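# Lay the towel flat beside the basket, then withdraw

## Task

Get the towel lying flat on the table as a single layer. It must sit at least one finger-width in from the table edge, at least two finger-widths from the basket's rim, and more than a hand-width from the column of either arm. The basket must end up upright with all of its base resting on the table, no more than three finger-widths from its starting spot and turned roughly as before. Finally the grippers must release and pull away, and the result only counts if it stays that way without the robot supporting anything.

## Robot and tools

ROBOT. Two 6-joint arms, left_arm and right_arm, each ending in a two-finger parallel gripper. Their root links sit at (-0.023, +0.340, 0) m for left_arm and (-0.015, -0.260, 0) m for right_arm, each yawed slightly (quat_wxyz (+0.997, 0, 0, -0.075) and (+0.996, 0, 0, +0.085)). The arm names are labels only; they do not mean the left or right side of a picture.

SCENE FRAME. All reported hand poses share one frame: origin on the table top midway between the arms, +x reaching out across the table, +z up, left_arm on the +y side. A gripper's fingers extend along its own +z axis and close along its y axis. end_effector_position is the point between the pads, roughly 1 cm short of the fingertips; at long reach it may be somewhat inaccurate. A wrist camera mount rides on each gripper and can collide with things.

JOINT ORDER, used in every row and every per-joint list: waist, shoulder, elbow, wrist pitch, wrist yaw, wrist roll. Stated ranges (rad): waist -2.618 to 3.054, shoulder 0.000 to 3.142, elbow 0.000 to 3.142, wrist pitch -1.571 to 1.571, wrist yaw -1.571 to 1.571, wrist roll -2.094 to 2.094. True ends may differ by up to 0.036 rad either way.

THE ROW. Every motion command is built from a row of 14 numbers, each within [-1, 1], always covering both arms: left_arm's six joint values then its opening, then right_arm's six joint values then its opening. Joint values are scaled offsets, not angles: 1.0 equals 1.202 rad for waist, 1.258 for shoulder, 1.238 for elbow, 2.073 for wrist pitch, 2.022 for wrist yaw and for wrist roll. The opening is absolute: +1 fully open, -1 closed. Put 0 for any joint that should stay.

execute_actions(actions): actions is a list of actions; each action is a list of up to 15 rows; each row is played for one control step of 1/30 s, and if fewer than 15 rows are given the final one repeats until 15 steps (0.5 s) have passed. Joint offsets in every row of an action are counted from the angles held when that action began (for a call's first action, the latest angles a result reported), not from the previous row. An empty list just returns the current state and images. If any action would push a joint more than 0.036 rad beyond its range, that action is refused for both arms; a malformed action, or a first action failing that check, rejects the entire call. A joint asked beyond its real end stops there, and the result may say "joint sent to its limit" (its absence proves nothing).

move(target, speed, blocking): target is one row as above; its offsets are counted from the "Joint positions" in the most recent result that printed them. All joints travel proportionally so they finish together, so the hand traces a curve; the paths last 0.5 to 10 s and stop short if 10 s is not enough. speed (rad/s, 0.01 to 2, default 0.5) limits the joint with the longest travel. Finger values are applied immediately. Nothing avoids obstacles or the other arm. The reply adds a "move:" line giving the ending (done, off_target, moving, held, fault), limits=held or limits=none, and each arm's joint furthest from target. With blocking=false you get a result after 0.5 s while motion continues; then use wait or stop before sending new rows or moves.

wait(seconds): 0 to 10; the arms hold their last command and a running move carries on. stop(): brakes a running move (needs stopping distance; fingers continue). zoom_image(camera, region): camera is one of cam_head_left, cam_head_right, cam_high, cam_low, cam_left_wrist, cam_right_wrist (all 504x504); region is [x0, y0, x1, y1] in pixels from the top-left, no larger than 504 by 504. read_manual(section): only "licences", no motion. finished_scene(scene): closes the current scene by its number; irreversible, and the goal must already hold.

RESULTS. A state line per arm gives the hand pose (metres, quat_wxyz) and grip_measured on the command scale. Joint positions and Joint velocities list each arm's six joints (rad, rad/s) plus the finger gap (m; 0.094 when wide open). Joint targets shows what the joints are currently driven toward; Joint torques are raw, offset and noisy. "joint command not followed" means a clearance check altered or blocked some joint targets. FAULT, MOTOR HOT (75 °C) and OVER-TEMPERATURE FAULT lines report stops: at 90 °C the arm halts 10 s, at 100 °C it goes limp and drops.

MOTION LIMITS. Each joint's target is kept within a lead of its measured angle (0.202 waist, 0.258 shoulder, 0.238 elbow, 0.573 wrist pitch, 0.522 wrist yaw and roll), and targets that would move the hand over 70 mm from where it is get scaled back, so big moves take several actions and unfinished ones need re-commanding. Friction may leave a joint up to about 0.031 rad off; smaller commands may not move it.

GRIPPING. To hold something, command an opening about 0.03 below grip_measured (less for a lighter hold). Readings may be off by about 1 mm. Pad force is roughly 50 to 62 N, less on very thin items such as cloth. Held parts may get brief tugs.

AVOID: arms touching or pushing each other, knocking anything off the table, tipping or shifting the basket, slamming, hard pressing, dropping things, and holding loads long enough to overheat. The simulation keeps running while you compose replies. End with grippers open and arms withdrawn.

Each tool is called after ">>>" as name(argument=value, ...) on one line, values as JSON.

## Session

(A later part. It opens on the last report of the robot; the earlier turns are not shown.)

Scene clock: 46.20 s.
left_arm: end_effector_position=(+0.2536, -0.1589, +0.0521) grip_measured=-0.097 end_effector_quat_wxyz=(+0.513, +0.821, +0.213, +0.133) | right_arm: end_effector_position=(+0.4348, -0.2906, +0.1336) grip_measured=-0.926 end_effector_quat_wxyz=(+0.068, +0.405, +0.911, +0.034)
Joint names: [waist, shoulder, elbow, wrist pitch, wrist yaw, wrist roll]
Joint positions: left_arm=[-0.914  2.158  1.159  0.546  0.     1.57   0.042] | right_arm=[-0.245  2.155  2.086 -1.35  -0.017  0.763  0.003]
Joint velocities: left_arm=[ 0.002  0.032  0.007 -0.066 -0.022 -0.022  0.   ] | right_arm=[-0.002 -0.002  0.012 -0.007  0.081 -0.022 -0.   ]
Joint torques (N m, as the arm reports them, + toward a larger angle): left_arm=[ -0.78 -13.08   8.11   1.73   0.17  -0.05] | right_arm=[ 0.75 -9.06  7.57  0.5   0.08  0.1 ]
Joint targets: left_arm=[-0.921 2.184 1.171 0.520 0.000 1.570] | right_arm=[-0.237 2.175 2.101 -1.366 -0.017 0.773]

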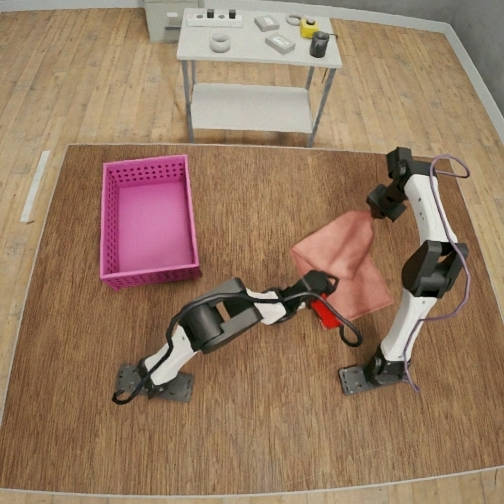

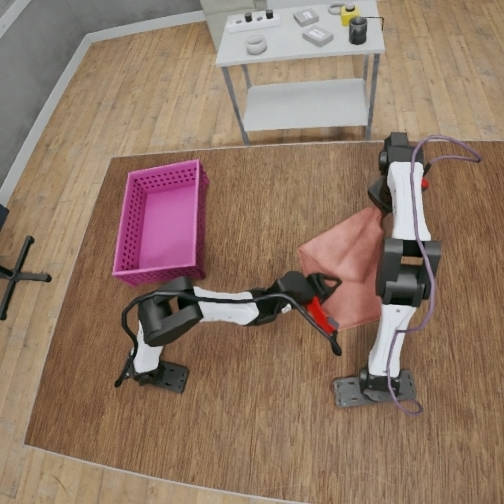

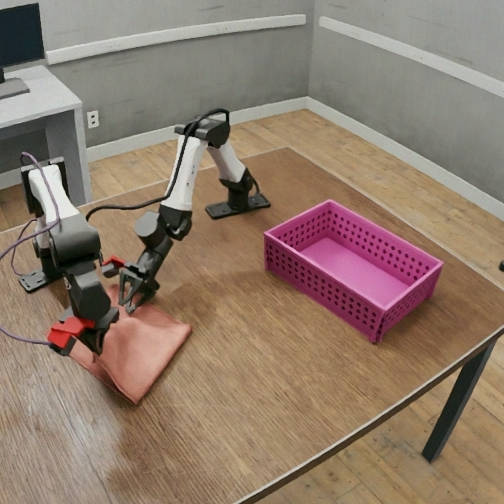

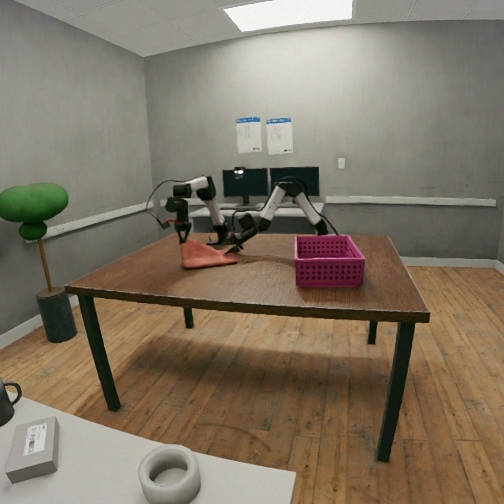

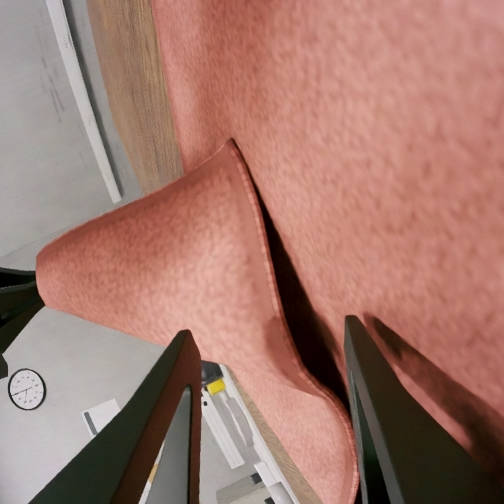

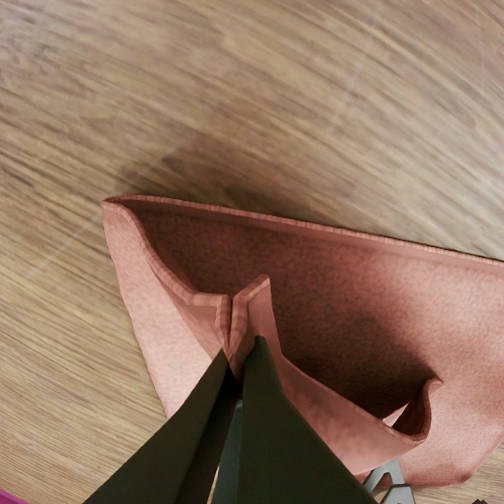

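>>> move(target=[0.033,0.083,0.139,-0.04,0,0,-0.1, 0.007,0.016,0.012,-0.008,0,0.005,-1], speed=0.15)

Scene clock: 50.20 s.
left_arm: end_effector_position=(+0.2851, -0.1782, +0.0620) grip_measured=-0.097 end_effector_quat_wxyz=(+0.522, +0.810, +0.223, +0.143) | right_arm: end_effector_position=(+0.4345, -0.2906, +0.1335) grip_measured=-0.926 end_effector_quat_wxyz=(+0.068, +0.406, +0.911, +0.033)
Joint names: [waist, shoulder, elbow, wrist pitch, wrist yaw, wrist roll]
Joint positions: left_arm=[-0.884  2.233  1.315  0.492  0.     1.57   0.042] | right_arm=[-0.245  2.155  2.086 -1.351 -0.017  0.764  0.003]
Joint velocities: left_arm=[-0.017 -0.007 -0.007  0.007 -0.007 -0.051  0.001] | right_arm=[-0.017 -0.017 -0.002  0.037 -0.066 -0.037 -0.   ]
Joint torques (N m, as the arm reports them, + toward a larger angle): left_arm=[  0.65 -13.8    8.77   1.76   0.17  -0.09] | right_arm=[ 0.85 -9.05  7.58  0.5   0.08  0.09]
Joint targets: left_arm=[-0.874 2.262 1.331 0.463 0.000 1.570] | right_arm=[-0.236 2.175 2.101 -1.367 -0.017 0.773]
move: off_target (left_arm); limits=none; left_arm: farthest joint: the shoulder, 0.030 radians from its target (0.105 radians at the start); right_arm: farthest joint: the shoulder, 0.020 radians from its target (0.020 radians at the start)

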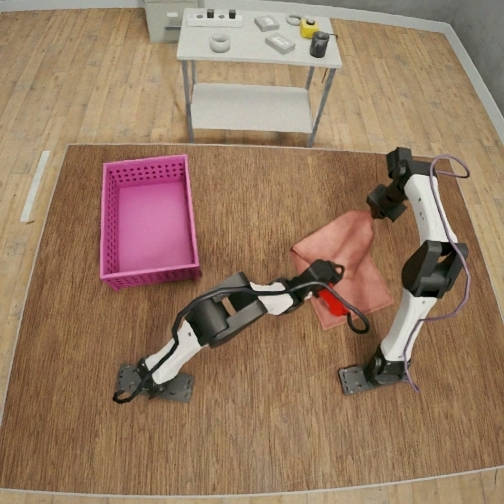

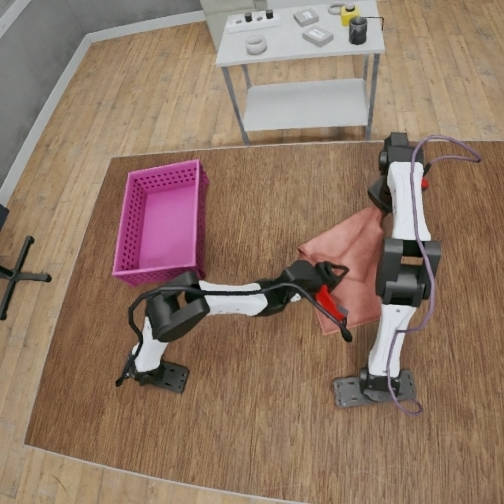

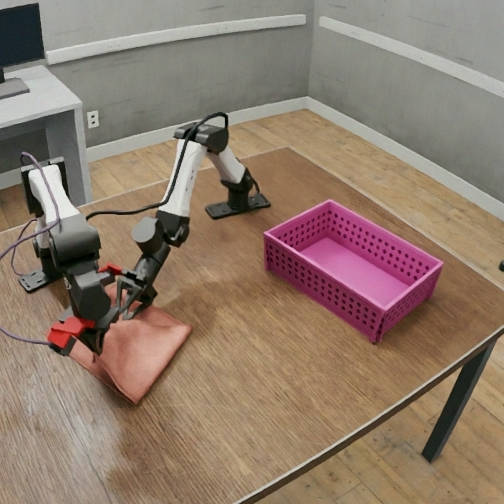

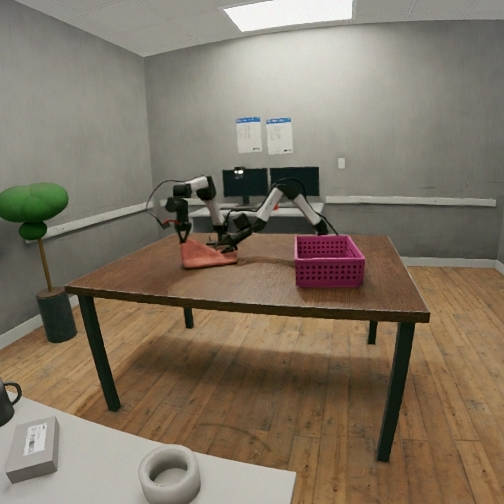

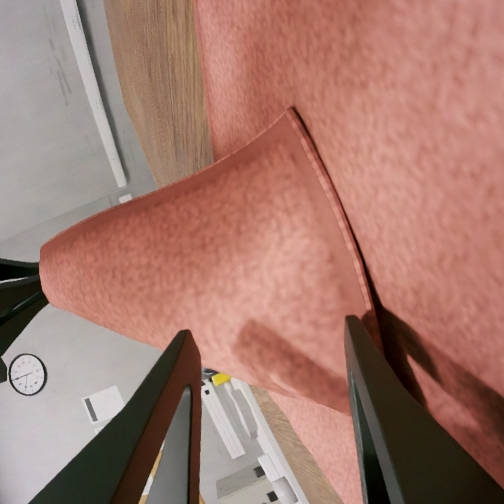

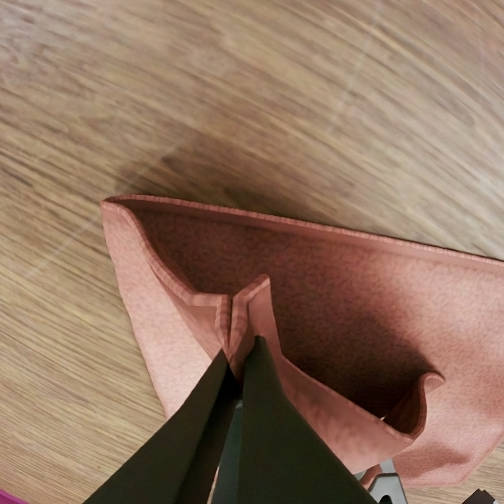

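>>> move(target=[-0.03,-0.1,-0.14,0.03,0,0,-0.1, 0.11,-0.131,-0.175,0.285,0,0.06,-1], speed=0.3)

Scene clock: 55.63 s.
left_arm: end_effector_position=(+0.2576, -0.1611, +0.0762) grip_measured=-0.097 end_effector_quat_wxyz=(+0.532, +0.808, +0.211, +0.139) | right_arm: end_effector_position=(+0.5181, -0.2306, +0.1905) grip_measured=-0.927 end_effector_quat_wxyz=(+0.290, +0.377, +0.866, +0.154)
Joint names: [waist, shoulder, elbow, wrist pitch, wrist yaw, wrist roll]
Joint positions: left_arm=[-0.909  2.12   1.166  0.547  0.     1.57   0.042] | right_arm=[-0.121  2.006  1.887 -0.782 -0.017  0.876  0.003]
Joint velocities: left_arm=[ 0.007 -0.007  0.012  0.037  0.022  0.037 -0.001] | right_arm=[ 0.017  0.002 -0.002 -0.037  0.022 -0.007 -0.001]
Joint torques (N m, as the arm reports them, + toward a larger angle): left_arm=[ -1.   -16.36   5.24   2.06   0.16  -0.12] | right_arm=[  0.8  -11.21   5.96   1.66   0.06   0.06]
Joint targets: left_arm=[-0.919 2.107 1.141 0.554 0.000 1.570] | right_arm=[-0.113 1.990 1.869 -0.760 -0.017 0.885]
move: off_target (left_arm, right_arm); limits=none; left_arm: farthest joint: the elbow, 0.024 radians from its target (0.173 radians at the start); right_arm: farthest joint: the wrist pitch, 0.022 radians from its target (0.591 radians at the start)

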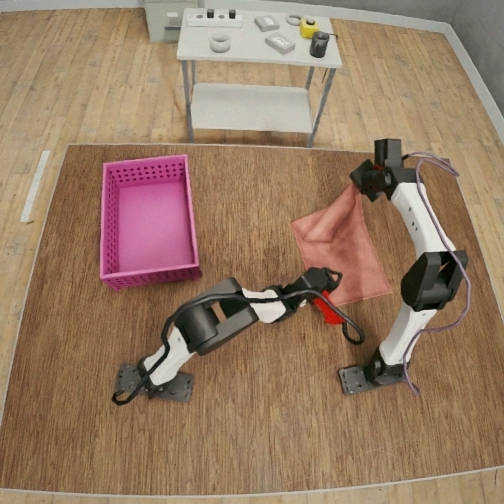

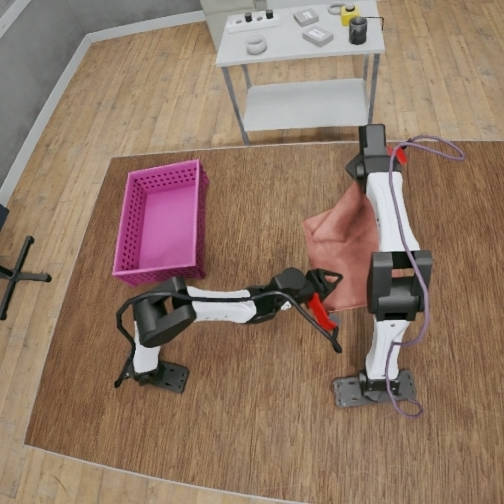

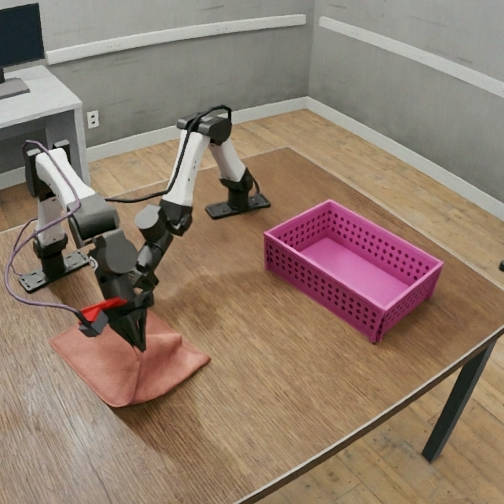

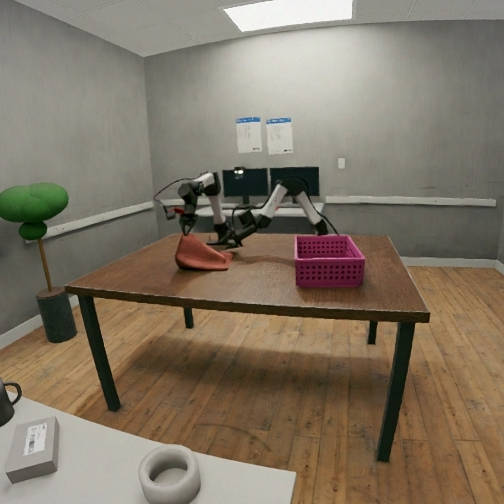

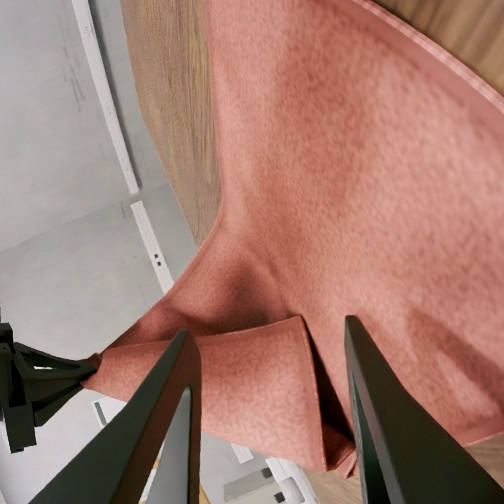

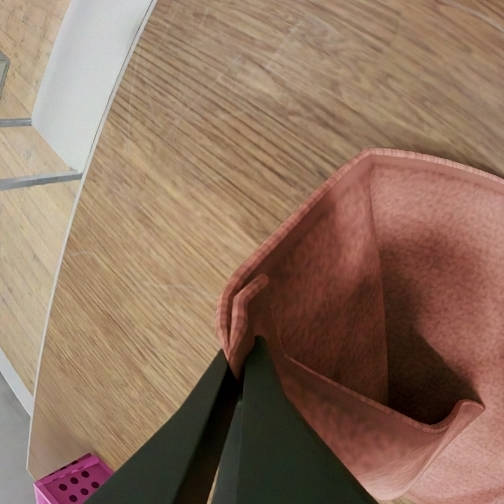

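>>> zoom_image(camera="cam_head_left", region=[250, 130, 450, 330])

>>> zoom_image(camera="cam_high", region=[20, 250, 240, 430])

Region (250, 130, 450, 330) of cam_head_left's 504x504 image, scaled by 2.520, with more detail than that image has.

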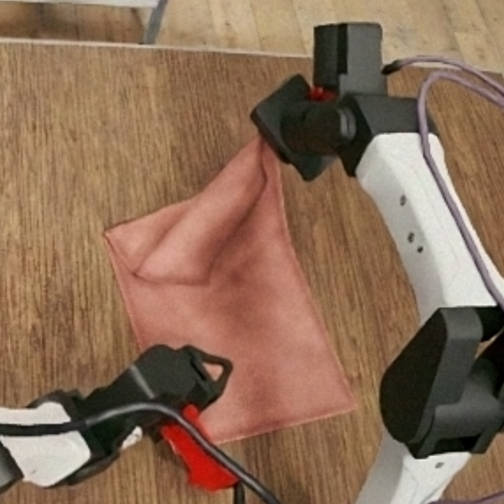

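Region (20, 250, 240, 430) of cam_high's 504x504 image, scaled by 2.291, with more detail than that image has; it fills the top 412 rows of this view, and the rest is white.

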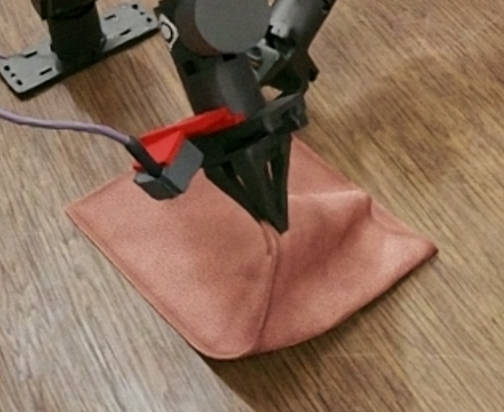

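>>> move(target=[0,0.09,0,0,0,0,-1, 0.007,-0.013,-0.015,0.01,0,0.005,-1], speed=0.12)

Scene clock: 62.67 s.
left_arm: end_effector_position=(+0.2551, -0.1566, +0.0282) grip_measured=-0.996 end_effector_quat_wxyz=(+0.497, +0.830, +0.217, +0.129) | right_arm: end_effector_position=(+0.5182, -0.2306, +0.1906) grip_measured=-0.927 end_effector_quat_wxyz=(+0.290, +0.378, +0.866, +0.154)
Joint names: [waist, shoulder, elbow, wrist pitch, wrist yaw, wrist roll]
Joint positions: left_arm=[-0.909  2.207  1.166  0.548  0.     1.57   0.   ] | right_arm=[-0.121  2.006  1.887 -0.782 -0.017  0.878  0.003]
Joint velocities: left_arm=[ 0.002  0.002  0.017 -0.095 -0.037 -0.007  0.001] | right_arm=[ 0.002 -0.017 -0.002 -0.022  0.007 -0.022  0.   ]
Joint torques (N m, as the arm reports them, + toward a larger angle): left_arm=[ -0.16 -13.27   6.82   1.88   0.19  -0.1 ] | right_arm=[  0.87 -11.24   5.91   1.64   0.07   0.05]
Joint targets: left_arm=[-0.909 2.233 1.166 0.547 0.000 1.570] | right_arm=[-0.112 1.990 1.869 -0.761 -0.017 0.886]
move: off_target (left_arm); limits=none; left_arm: farthest joint: the shoulder, 0.026 radians from its target (0.114 radians at the start); right_arm: farthest joint: the wrist pitch, 0.020 radians from its target (0.020 radians at the start)

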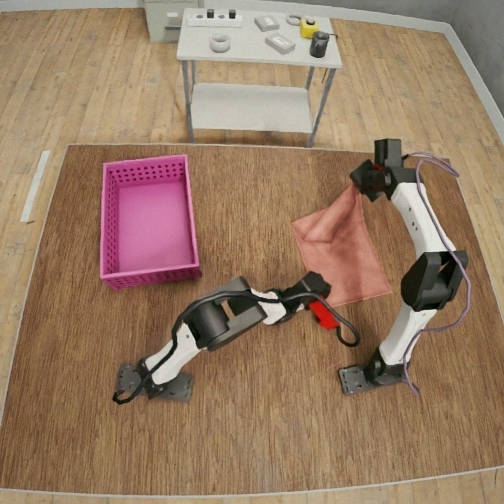

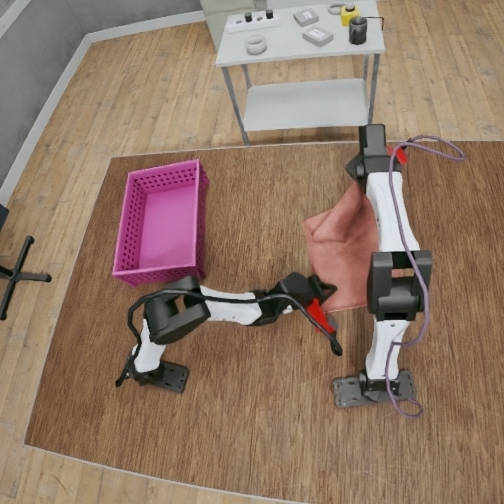

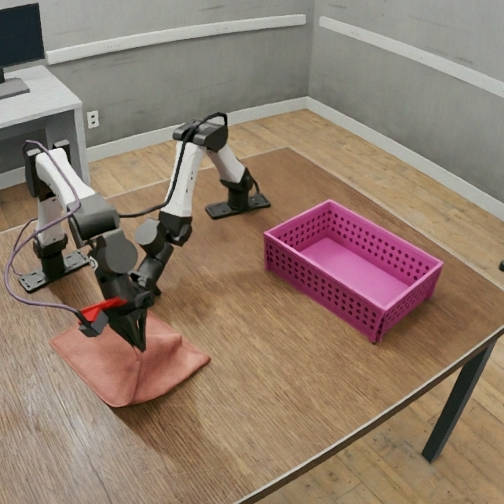

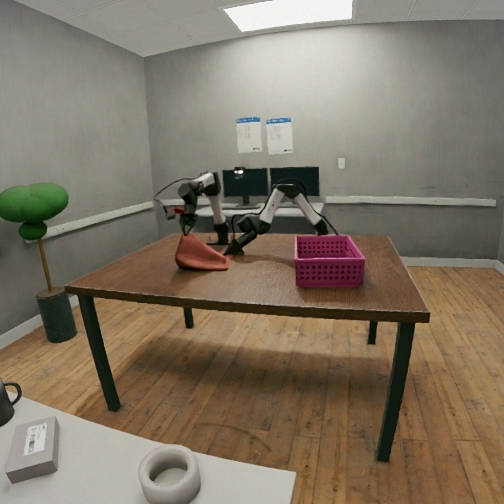

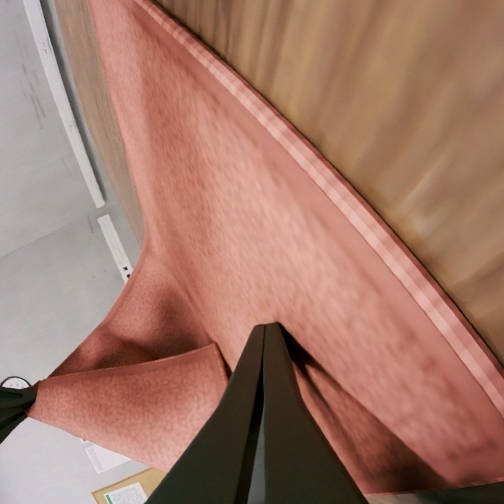

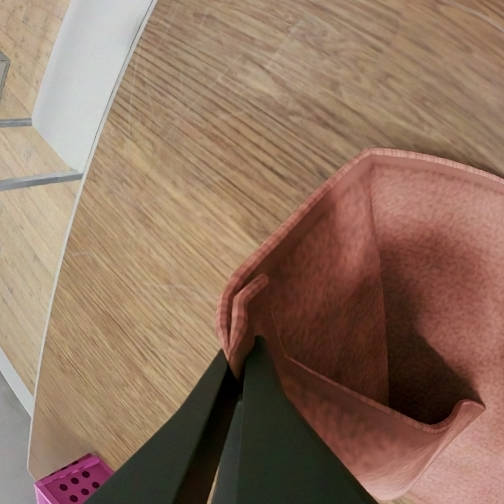

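>>> execute_actions(actions=[[[0,0.022,0,0,0,0,-1,0.007,-0.01,-0.015,0.01,0,0.005,-1],[0,0.024,0,0,0,0,-1,0.007,-0.008,-0.015,0.011,0,0.005,-1],[0,0.026,0,0,0,0,-1,0.007,-0.006,-0.015,0.012,0,0.005,-1],[0,0.028,0,0,0,0,-1,0.007,-0.004,-0.015,0.013,0,0.005,-1],[0,0.03,0,0,0,0,-1,0.007,-0.002,-0.015,0.015,0,0.005,-1],[0,0.032,0,0,0,0,-1,0.007,0,-0.015,0.017,0,0.005,-1],[0,0.034,0,0,0,0,-1,0.007,0.002,-0.015,0.019,0,0.005,-1],[0,0.036,0,0,0,0,-1,0.007,0.004,-0.015,0.021,0,0.005,-1],[0,0.038,0,0,0,0,-1,0.007,0.006,-0.015,0.023,0,0.005,-1],[0,0.04,0,0,0,0,-1,0.007,0.008,-0.015,0.025,0,0.005,-1],[0,0.042,0,0,0,0,-1,0.007,0.01,-0.015,0.028,0,0.005,-1],[0,0.043,0,0,0,0,-1,0.007,0.012,-0.015,0.031,0,0.005,-1],[0,0.044,0,0,0,0,-1,0.007,0.014,-0.015,0.034,0,0.005,-1],[0,0.045,0,0,0,0,-1,0.007,0.016,-0.015,0.037,0,0.005,-1],[0,0.045,0,0,0,0,-1,0.007,0.018,-0.015,0.04,0,0.005,-1]],
[[0,0.038,0,0,0,0,-1,0.008,0.02,-0.015,0.014,0,0.005,-1],[0,0.038,0,0,0,0,-1,0.008,0.023,-0.015,0.017,0,0.005,-1],[0,0.038,0,0,0,0,-1,0.008,0.026,-0.016,0.02,0,0.005,-1],[0,0.038,0,0,0,0,-1,0.008,0.029,-0.016,0.023,0,0.005,-1],[0,0.038,0,0,0,0,-1,0.009,0.032,-0.017,0.026,0,0.005,-1],[0,0.038,0,0,0,0,-1,0.009,0.035,-0.017,0.029,0,0.005,-1],[0,0.038,0,0,0,0,-1,0.009,0.038,-0.018,0.032,0,0.005,-1],[0,0.038,0,0,0,0,-1,0.009,0.041,-0.018,0.035,0,0.005,-1],[0,0.038,0,0,0,0,-1,0.01,0.044,-0.019,0.038,0,0.005,-1],[0,0.038,0,0,0,0,-1,0.01,0.047,-0.019,0.041,0,0.005,-1],[0,0.038,0,0,0,0,-1,0.01,0.05,-0.02,0.044,0,0.005,-1],[0,0.038,0,0,0,0,-1,0.01,0.053,-0.02,0.047,0,0.005,-1],[0,0.038,0,0,0,0,-1,0.01,0.056,-0.021,0.05,0,0.005,-1],[0,0.038,0,0,0,0,-1,0.01,0.059,-0.021,0.053,0,0.005,-1],[0,0.038,0,0,0,0,-1,0.01,0.062,-0.022,0.056,0,0.005,-1]],
[[0,0.038,0,0,0,0,-1,0.008,0.024,-0.015,0.016,0,0.005,-1],[0,0.038,0,0,0,0,-1,0.008,0.027,-0.015,0.019,0,0.005,-1],[0,0.038,0,0,0,0,-1,0.008,0.03,-0.016,0.022,0,0.005,-1],[0,0.038,0,0,0,0,-1,0.008,0.033,-0.016,0.025,0,0.005,-1],[0,0.038,0,0,0,0,-1,0.009,0.036,-0.017,0.028,0,0.005,-1],[0,0.038,0,0,0,0,-1,0.009,0.039,-0.017,0.031,0,0.005,-1],[0,0.038,0,0,0,0,-1,0.009,0.042,-0.018,0.034,0,0.005,-1],[0,0.038,0,0,0,0,-1,0.009,0.045,-0.018,0.037,0,0.005,-1],[0,0.038,0,0,0,0,-1,0.01,0.048,-0.019,0.04,0,0.005,-1],[0,0.038,0,0,0,0,-1,0.01,0.051,-0.019,0.043,0,0.005,-1],[0,0.038,0,0,0,0,-1,0.01,0.054,-0.02,0.046,0,0.005,-1],[0,0.038,0,0,0,0,-1,0.01,0.057,-0.02,0.049,0,0.005,-1],[0,0.038,0,0,0,0,-1,0.01,0.06,-0.021,0.052,0,0.005,-1],[0,0.038,0,0,0,0,-1,0.01,0.063,-0.021,0.055,0,0.005,-1],[0,0.038,0,0,0,0,-1,0.01,0.066,-0.022,0.058,0,0.005,-1]],
[[0,0.038,0,0,0,0,-1,0.008,0.024,-0.015,0.016,0,0.005,-1],[0,0.038,0,0,0,0,-1,0.008,0.027,-0.015,0.019,0,0.005,-1],[0,0.038,0,0,0,0,-1,0.008,0.03,-0.016,0.022,0,0.005,-1],[0,0.038,0,0,0,0,-1,0.008,0.033,-0.016,0.025,0,0.005,-1],[0,0.038,0,0,0,0,-1,0.009,0.036,-0.017,0.028,0,0.005,-1],[0,0.038,0,0,0,0,-1,0.009,0.039,-0.017,0.031,0,0.005,-1],[0,0.038,0,0,0,0,-1,0.009,0.042,-0.018,0.034,0,0.005,-1],[0,0.038,0,0,0,0,-1,0.009,0.045,-0.018,0.037,0,0.005,-1],[0,0.038,0,0,0,0,-1,0.01,0.048,-0.019,0.04,0,0.005,-1],[0,0.038,0,0,0,0,-1,0.01,0.051,-0.019,0.043,0,0.005,-1],[0,0.038,0,0,0,0,-1,0.01,0.054,-0.02,0.046,0,0.005,-1],[0,0.038,0,0,0,0,-1,0.01,0.057,-0.02,0.049,0,0.005,-1],[0,0.038,0,0,0,0,-1,0.01,0.06,-0.021,0.052,0,0.005,-1],[0,0.038,0,0,0,0,-1,0.01,0.063,-0.021,0.055,0,0.005,-1],[0,0.038,0,0,0,0,-1,0.01,0.066,-0.022,0.058,0,0.005,-1]],
[[0,0.038,0,0,0,0,-1,0.008,0.024,-0.015,0.016,0,0.005,-1],[0,0.038,0,0,0,0,-1,0.008,0.027,-0.015,0.019,0,0.005,-1],[0,0.038,0,0,0,0,-1,0.008,0.03,-0.016,0.022,0,0.005,-1],[0,0.038,0,0,0,0,-1,0.008,0.033,-0.016,0.025,0,0.005,-1],[0,0.038,0,0,0,0,-1,0.009,0.036,-0.017,0.028,0,0.005,-1],[0,0.038,0,0,0,0,-1,0.009,0.039,-0.017,0.031,0,0.005,-1],[0,0.038,0,0,0,0,-1,0.009,0.042,-0.018,0.034,0,0.005,-1],[0,0.038,0,0,0,0,-1,0.009,0.045,-0.018,0.037,0,0.005,-1],[0,0.038,0,0,0,0,-1,0.01,0.047,-0.018,0.04,0,0.005,-1],[0,0.038,0,0,0,0,-1,0.01,0.049,-0.018,0.043,0,0.005,-1],[0,0.038,0,0,0,0,-1,0.01,0.051,-0.018,0.045,0,0.005,-1],[0,0.038,0,0,0,0,-1,0.01,0.052,-0.018,0.047,0,0.005,-1],[0,0.038,0,0,0,0,-1,0.01,0.053,-0.018,0.048,0,0.005,-1],[0,0.038,0,0,0,0,-1,0.01,0.054,-0.018,0.049,0,0.005,-1],[0,0.038,0,0,0,0,-1,0.01,0.054,-0.018,0.05,0,0.005,-1]]])

Scene clock: 69.43 s.
left_arm: end_effector_position=(+0.2587, -0.1632, +0.0295) grip_measured=-0.996 end_effector_quat_wxyz=(+0.521, +0.815, +0.213, +0.136) | right_arm: end_effector_position=(+0.5876, -0.2272, +0.1174) grip_measured=-0.927 end_effector_quat_wxyz=(+0.333, +0.373, +0.848, +0.177)
Joint names: [waist, shoulder, elbow, wrist pitch, wrist yaw, wrist roll]
Joint positions: left_arm=[-0.909  2.243  1.166  0.645  0.     1.57   0.   ] | right_arm=[-0.121  2.229  1.873 -0.441 -0.017  0.885  0.003]
Joint velocities: left_arm=[ 0.002 -0.017 -0.002 -0.022 -0.007 -0.022 -0.001] | right_arm=[-0.007  0.027 -0.002  0.154 -0.022 -0.022 -0.   ]
Joint torques (N m, as the arm reports them, + toward a larger angle): left_arm=[ -0.29 -11.9    6.71   1.8    0.17  -0.09] | right_arm=[  1.12 -10.86   5.84   1.77   0.06   0.04]
Joint targets: left_arm=[-0.909 2.286 1.166 0.628 0.000 1.570] | right_arm=[-0.109 2.246 1.852 -0.407 -0.017 0.894]

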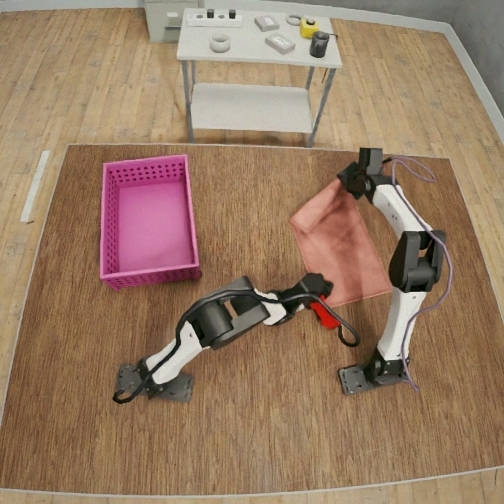

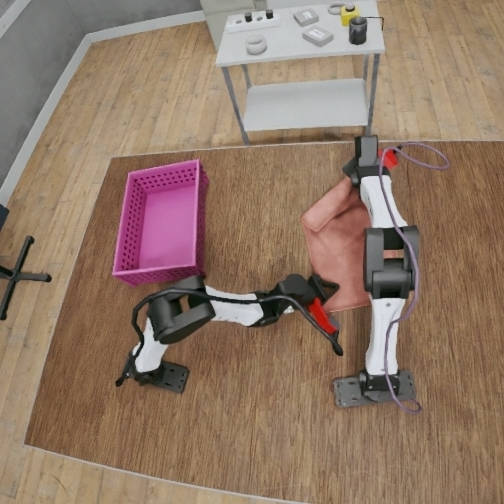

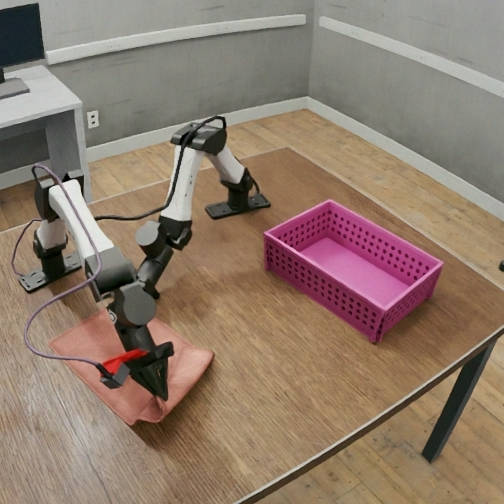

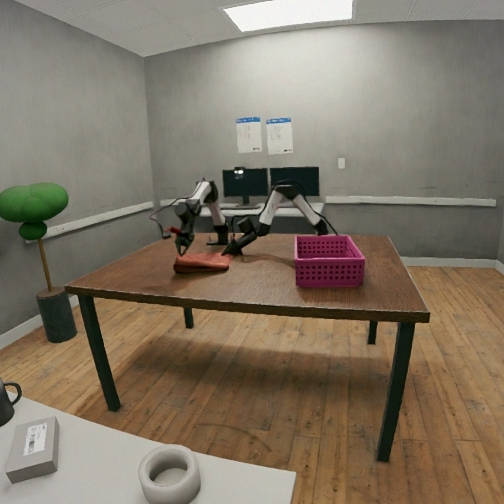

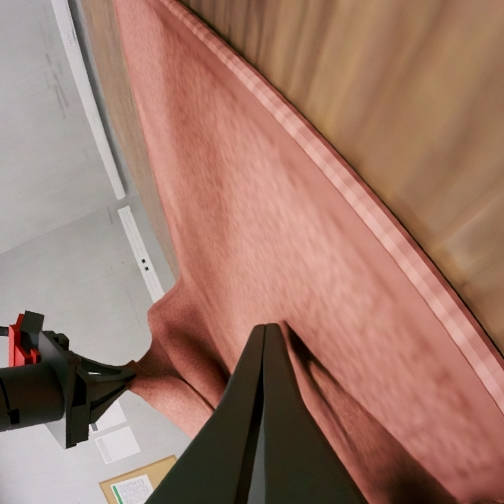

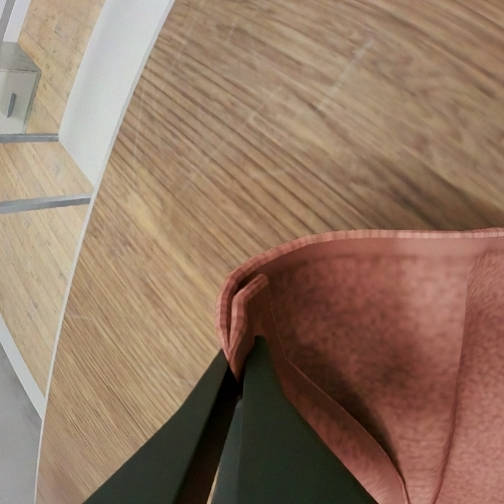

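>>> zoom_image(camera="cam_head_left", region=[250, 130, 450, 330])

Region (250, 130, 450, 330) of cam_head_left's 504x504 image, scaled by 2.520, with more detail than that image has.

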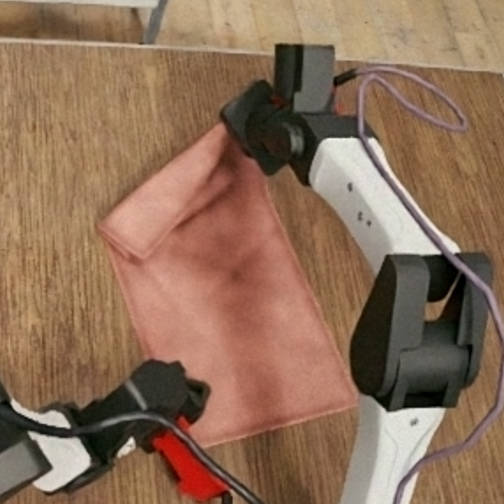

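>>> move(target=[0,0.034,0,-0.012,0,0,-1, 0.042,0.183,0.032,0.245,0,0.02,-1], speed=0.25)

Scene clock: 72.77 s.
left_arm: end_effector_position=(+0.2589, -0.1634, +0.0301) grip_measured=-0.996 end_effector_quat_wxyz=(+0.522, +0.814, +0.213, +0.136) | right_arm: end_effector_position=(+0.6595, -0.1957, +0.0874) grip_measured=-0.927 end_effector_quat_wxyz=(+0.442, +0.342, +0.790, +0.252)
Joint names: [waist, shoulder, elbow, wrist pitch, wrist yaw, wrist roll]
Joint positions: left_arm=[-0.909  2.243  1.166  0.647  0.     1.57   0.   ] | right_arm=[-0.08   2.445  1.895  0.046 -0.017  0.918  0.003]
Joint velocities: left_arm=[-0.012 -0.012 -0.002  0.022  0.007 -0.007  0.001] | right_arm=[-0.017 -0.012  0.002  0.037 -0.095 -0.007 -0.   ]
Joint torques (N m, as the arm reports them, + toward a larger angle): left_arm=[ -0.12 -11.91   6.76   1.71   0.16  -0.07] | right_arm=[  0.93 -12.29   8.85   2.07   0.05   0.02]
Joint targets: left_arm=[-0.909 2.286 1.166 0.620 0.000 1.570] | right_arm=[-0.070 2.459 1.913 0.067 -0.017 0.926]
move: off_target (left_arm, right_arm); limits=none; left_arm: farthest joint: the shoulder, 0.043 radians from its target (0.043 radians at the start); right_arm: farthest joint: the wrist pitch, 0.021 radians from its target (0.492 radians at the start)

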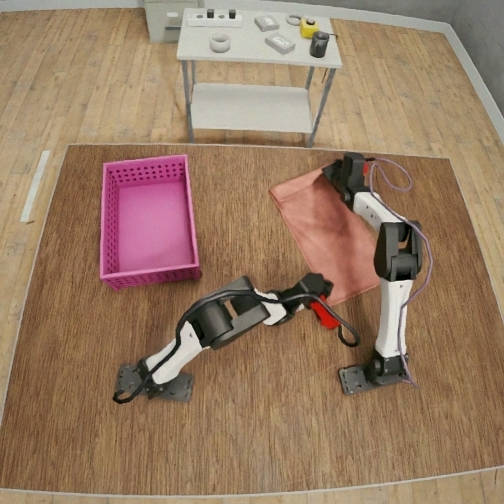

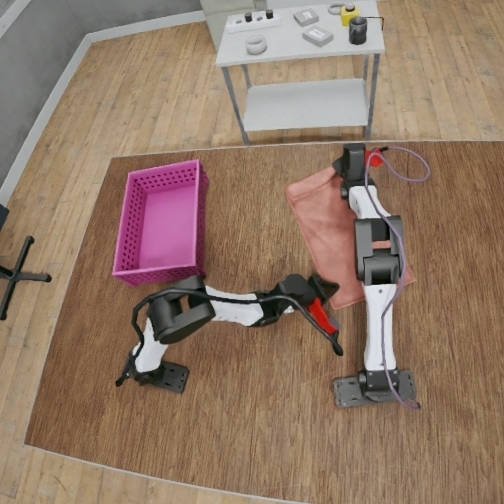

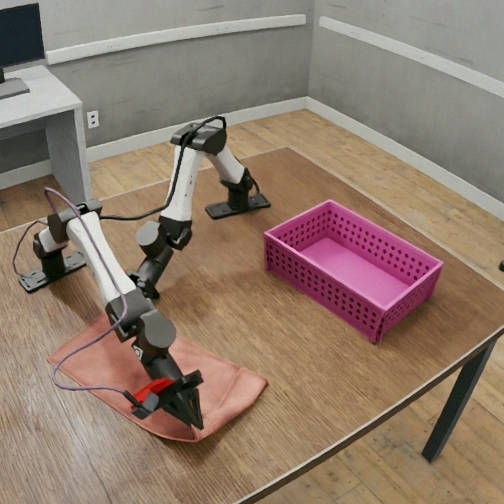

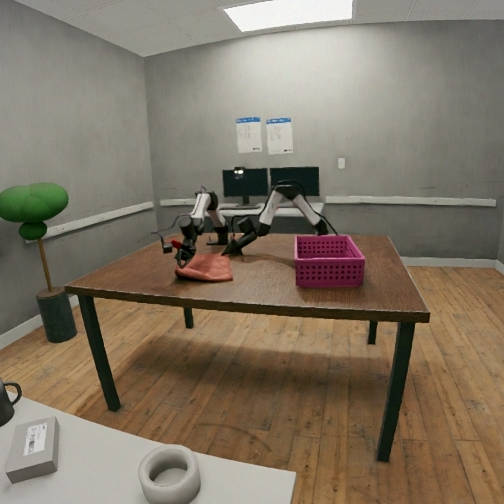

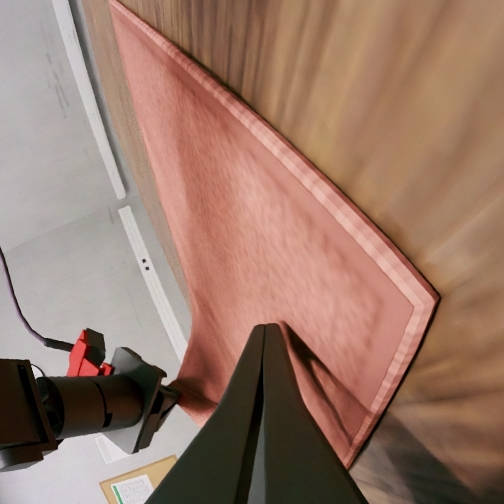

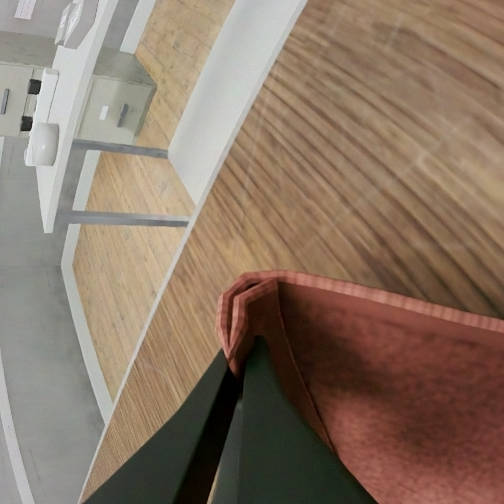

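>>> move(target=[0,0.034,0,-0.013,0,0,-1, 0.008,0.098,0.043,0.095,0,0.004,-1], speed=0.2)

>>> execute_actions(actions=[[[0,0.034,0,-0.013,0,0,-1,0.008,0.012,0.014,0.01,0,0.004,-0.8],[0,0.034,0,-0.013,0,0,-1,0.008,0.012,0.014,0.01,0,0.004,-0.7],[0,0.034,0,-0.013,0,0,-1,0.008,0.012,0.014,0.01,0,0.004,-0.6],[0,0.034,0,-0.013,0,0,-1,0.008,0.012,0.014,0.01,0,0.004,-0.5],[0,0.034,0,-0.013,0,0,-1,0.008,0.012,0.014,0.01,0,0.004,-0.4],[0,0.034,0,-0.013,0,0,-1,0.008,0.012,0.014,0.01,0,0.004,-0.3]],[[0,0.034,0,-0.013,0,0,-1,0.008,0.012,0.014,0.01,0,0.004,-0.3]]])

Scene clock: 75.63 s.
left_arm: end_effector_position=(+0.2589, -0.1634, +0.0302) grip_measured=-0.996 end_effector_quat_wxyz=(+0.523, +0.814, +0.213, +0.136) | right_arm: end_effector_position=(+0.6815, -0.1938, +0.0708) grip_measured=-0.927 end_effector_quat_wxyz=(+0.481, +0.331, +0.765, +0.274)
Joint names: [waist, shoulder, elbow, wrist pitch, wrist yaw, wrist roll]
Joint positions: left_arm=[-0.909  2.243  1.166  0.648  0.     1.57   0.   ] | right_arm=[-0.08   2.552  1.93   0.224 -0.017  0.918  0.003]
Joint velocities: left_arm=[-0.012  0.017  0.007  0.022 -0.007 -0.022  0.   ] | right_arm=[ 0.017  0.017  0.012 -0.037  0.022 -0.007  0.001]
Joint torques (N m, as the arm reports them, + toward a larger angle): left_arm=[ -0.15 -11.91   6.72   1.74   0.16  -0.09] | right_arm=[  0.96 -12.72   8.73   2.11   0.05   0.02]
Joint targets: left_arm=[-0.909 2.286 1.166 0.620 0.000 1.570] | right_arm=[-0.070 2.568 1.948 0.243 -0.017 0.926]
move: off_target (left_arm); limits=none; left_arm: farthest joint: the shoulder, 0.043 radians from its target (0.043 radians at the start); right_arm: farthest joint: the wrist pitch, 0.019 radians from its target (0.196 radians at the start)

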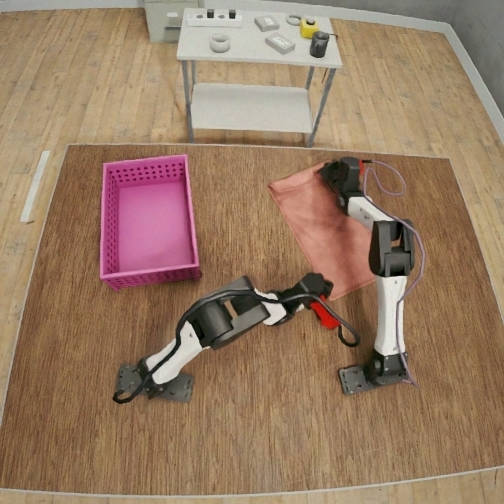

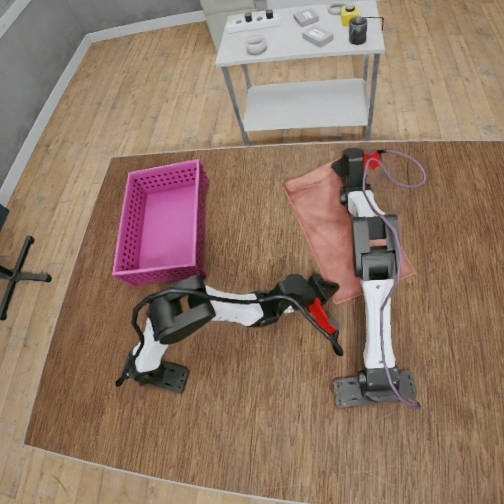

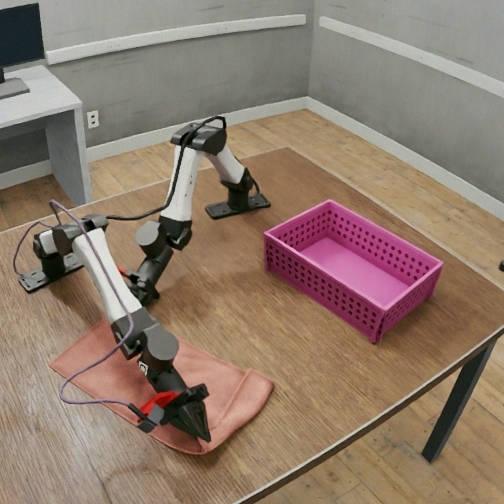

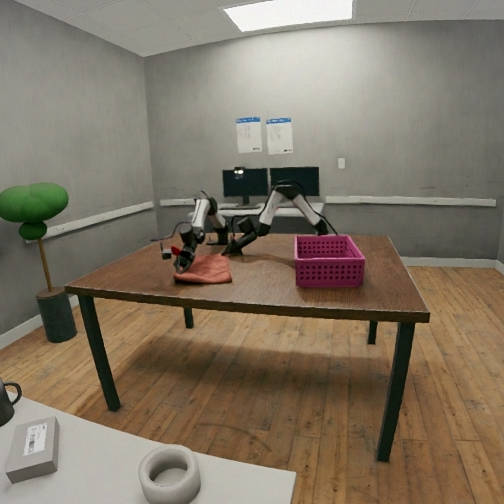

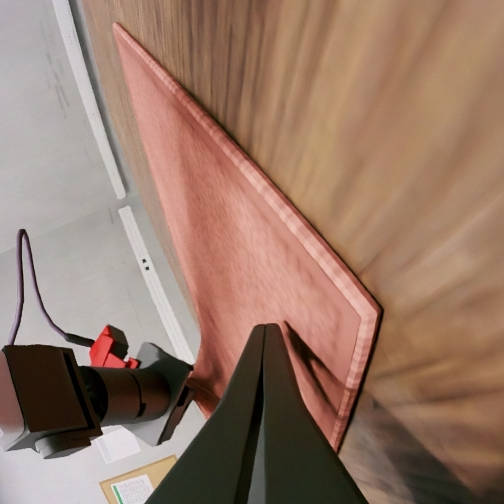

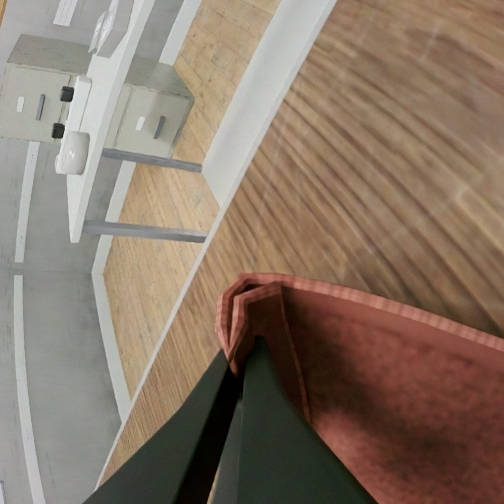

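Scene clock: 76.63 s.
left_arm: end_effector_position=(+0.2589, -0.1634, +0.0302) grip_measured=-0.996 end_effector_quat_wxyz=(+0.523, +0.814, +0.213, +0.136) | right_arm: end_effector_position=(+0.6823, -0.1937, +0.0725) grip_measured=-0.303 end_effector_quat_wxyz=(+0.484, +0.330, +0.763, +0.275)
Joint names: [waist, shoulder, elbow, wrist pitch, wrist yaw, wrist roll]
Joint positions: left_arm=[-0.909  2.243  1.166  0.648  0.     1.57   0.   ] | right_arm=[-0.08   2.552  1.93   0.232 -0.017  0.919  0.033]
Joint velocities: left_arm=[ 0.002 -0.002  0.017 -0.051 -0.022 -0.022  0.001] | right_arm=[ 0.007  0.022 -0.017 -0.081  0.022 -0.037 -0.001]
Joint torques (N m, as the arm reports them, + toward a larger angle): left_arm=[ -0.28 -11.97   6.67   1.72   0.13  -0.09] | right_arm=[  0.95 -12.73   8.68   2.09   0.05   0.02]
Joint targets: left_arm=[-0.909 2.286 1.166 0.621 0.000 1.570] | right_arm=[-0.070 2.567 1.947 0.248 -0.017 0.927]

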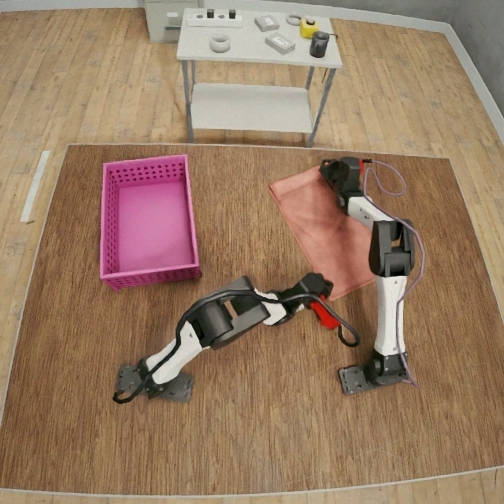

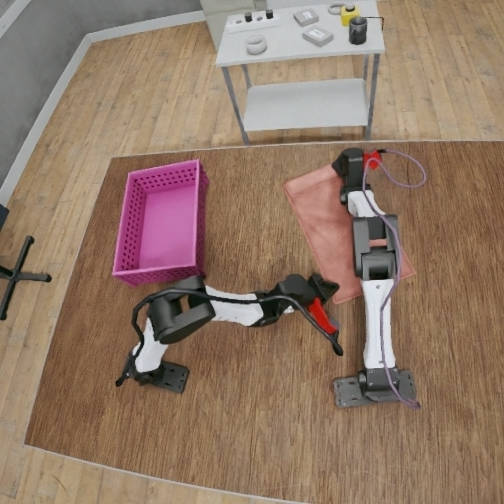

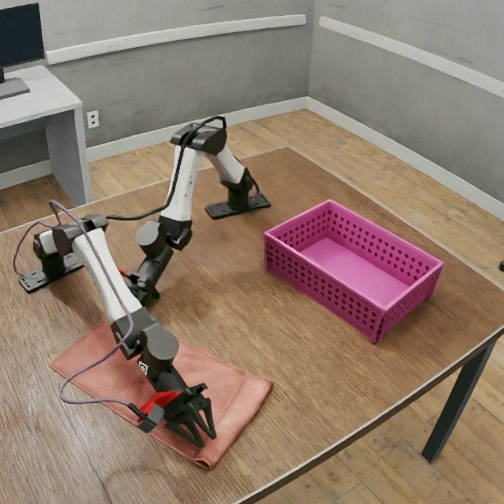

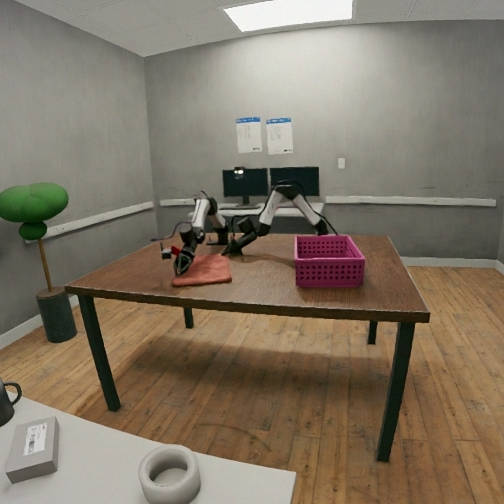

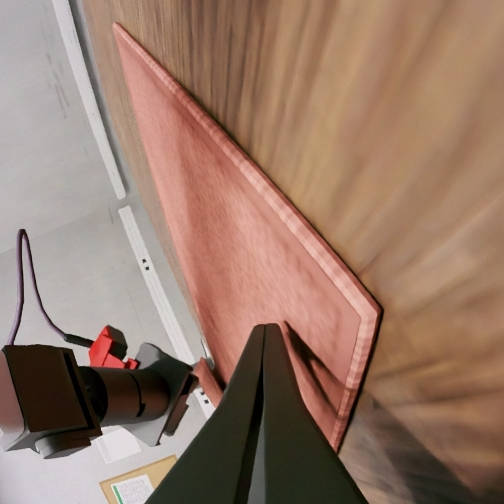

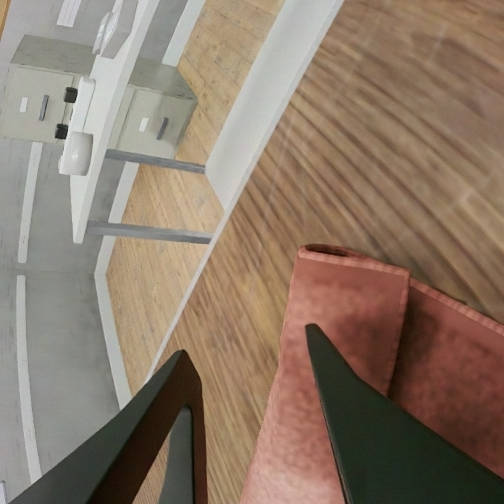

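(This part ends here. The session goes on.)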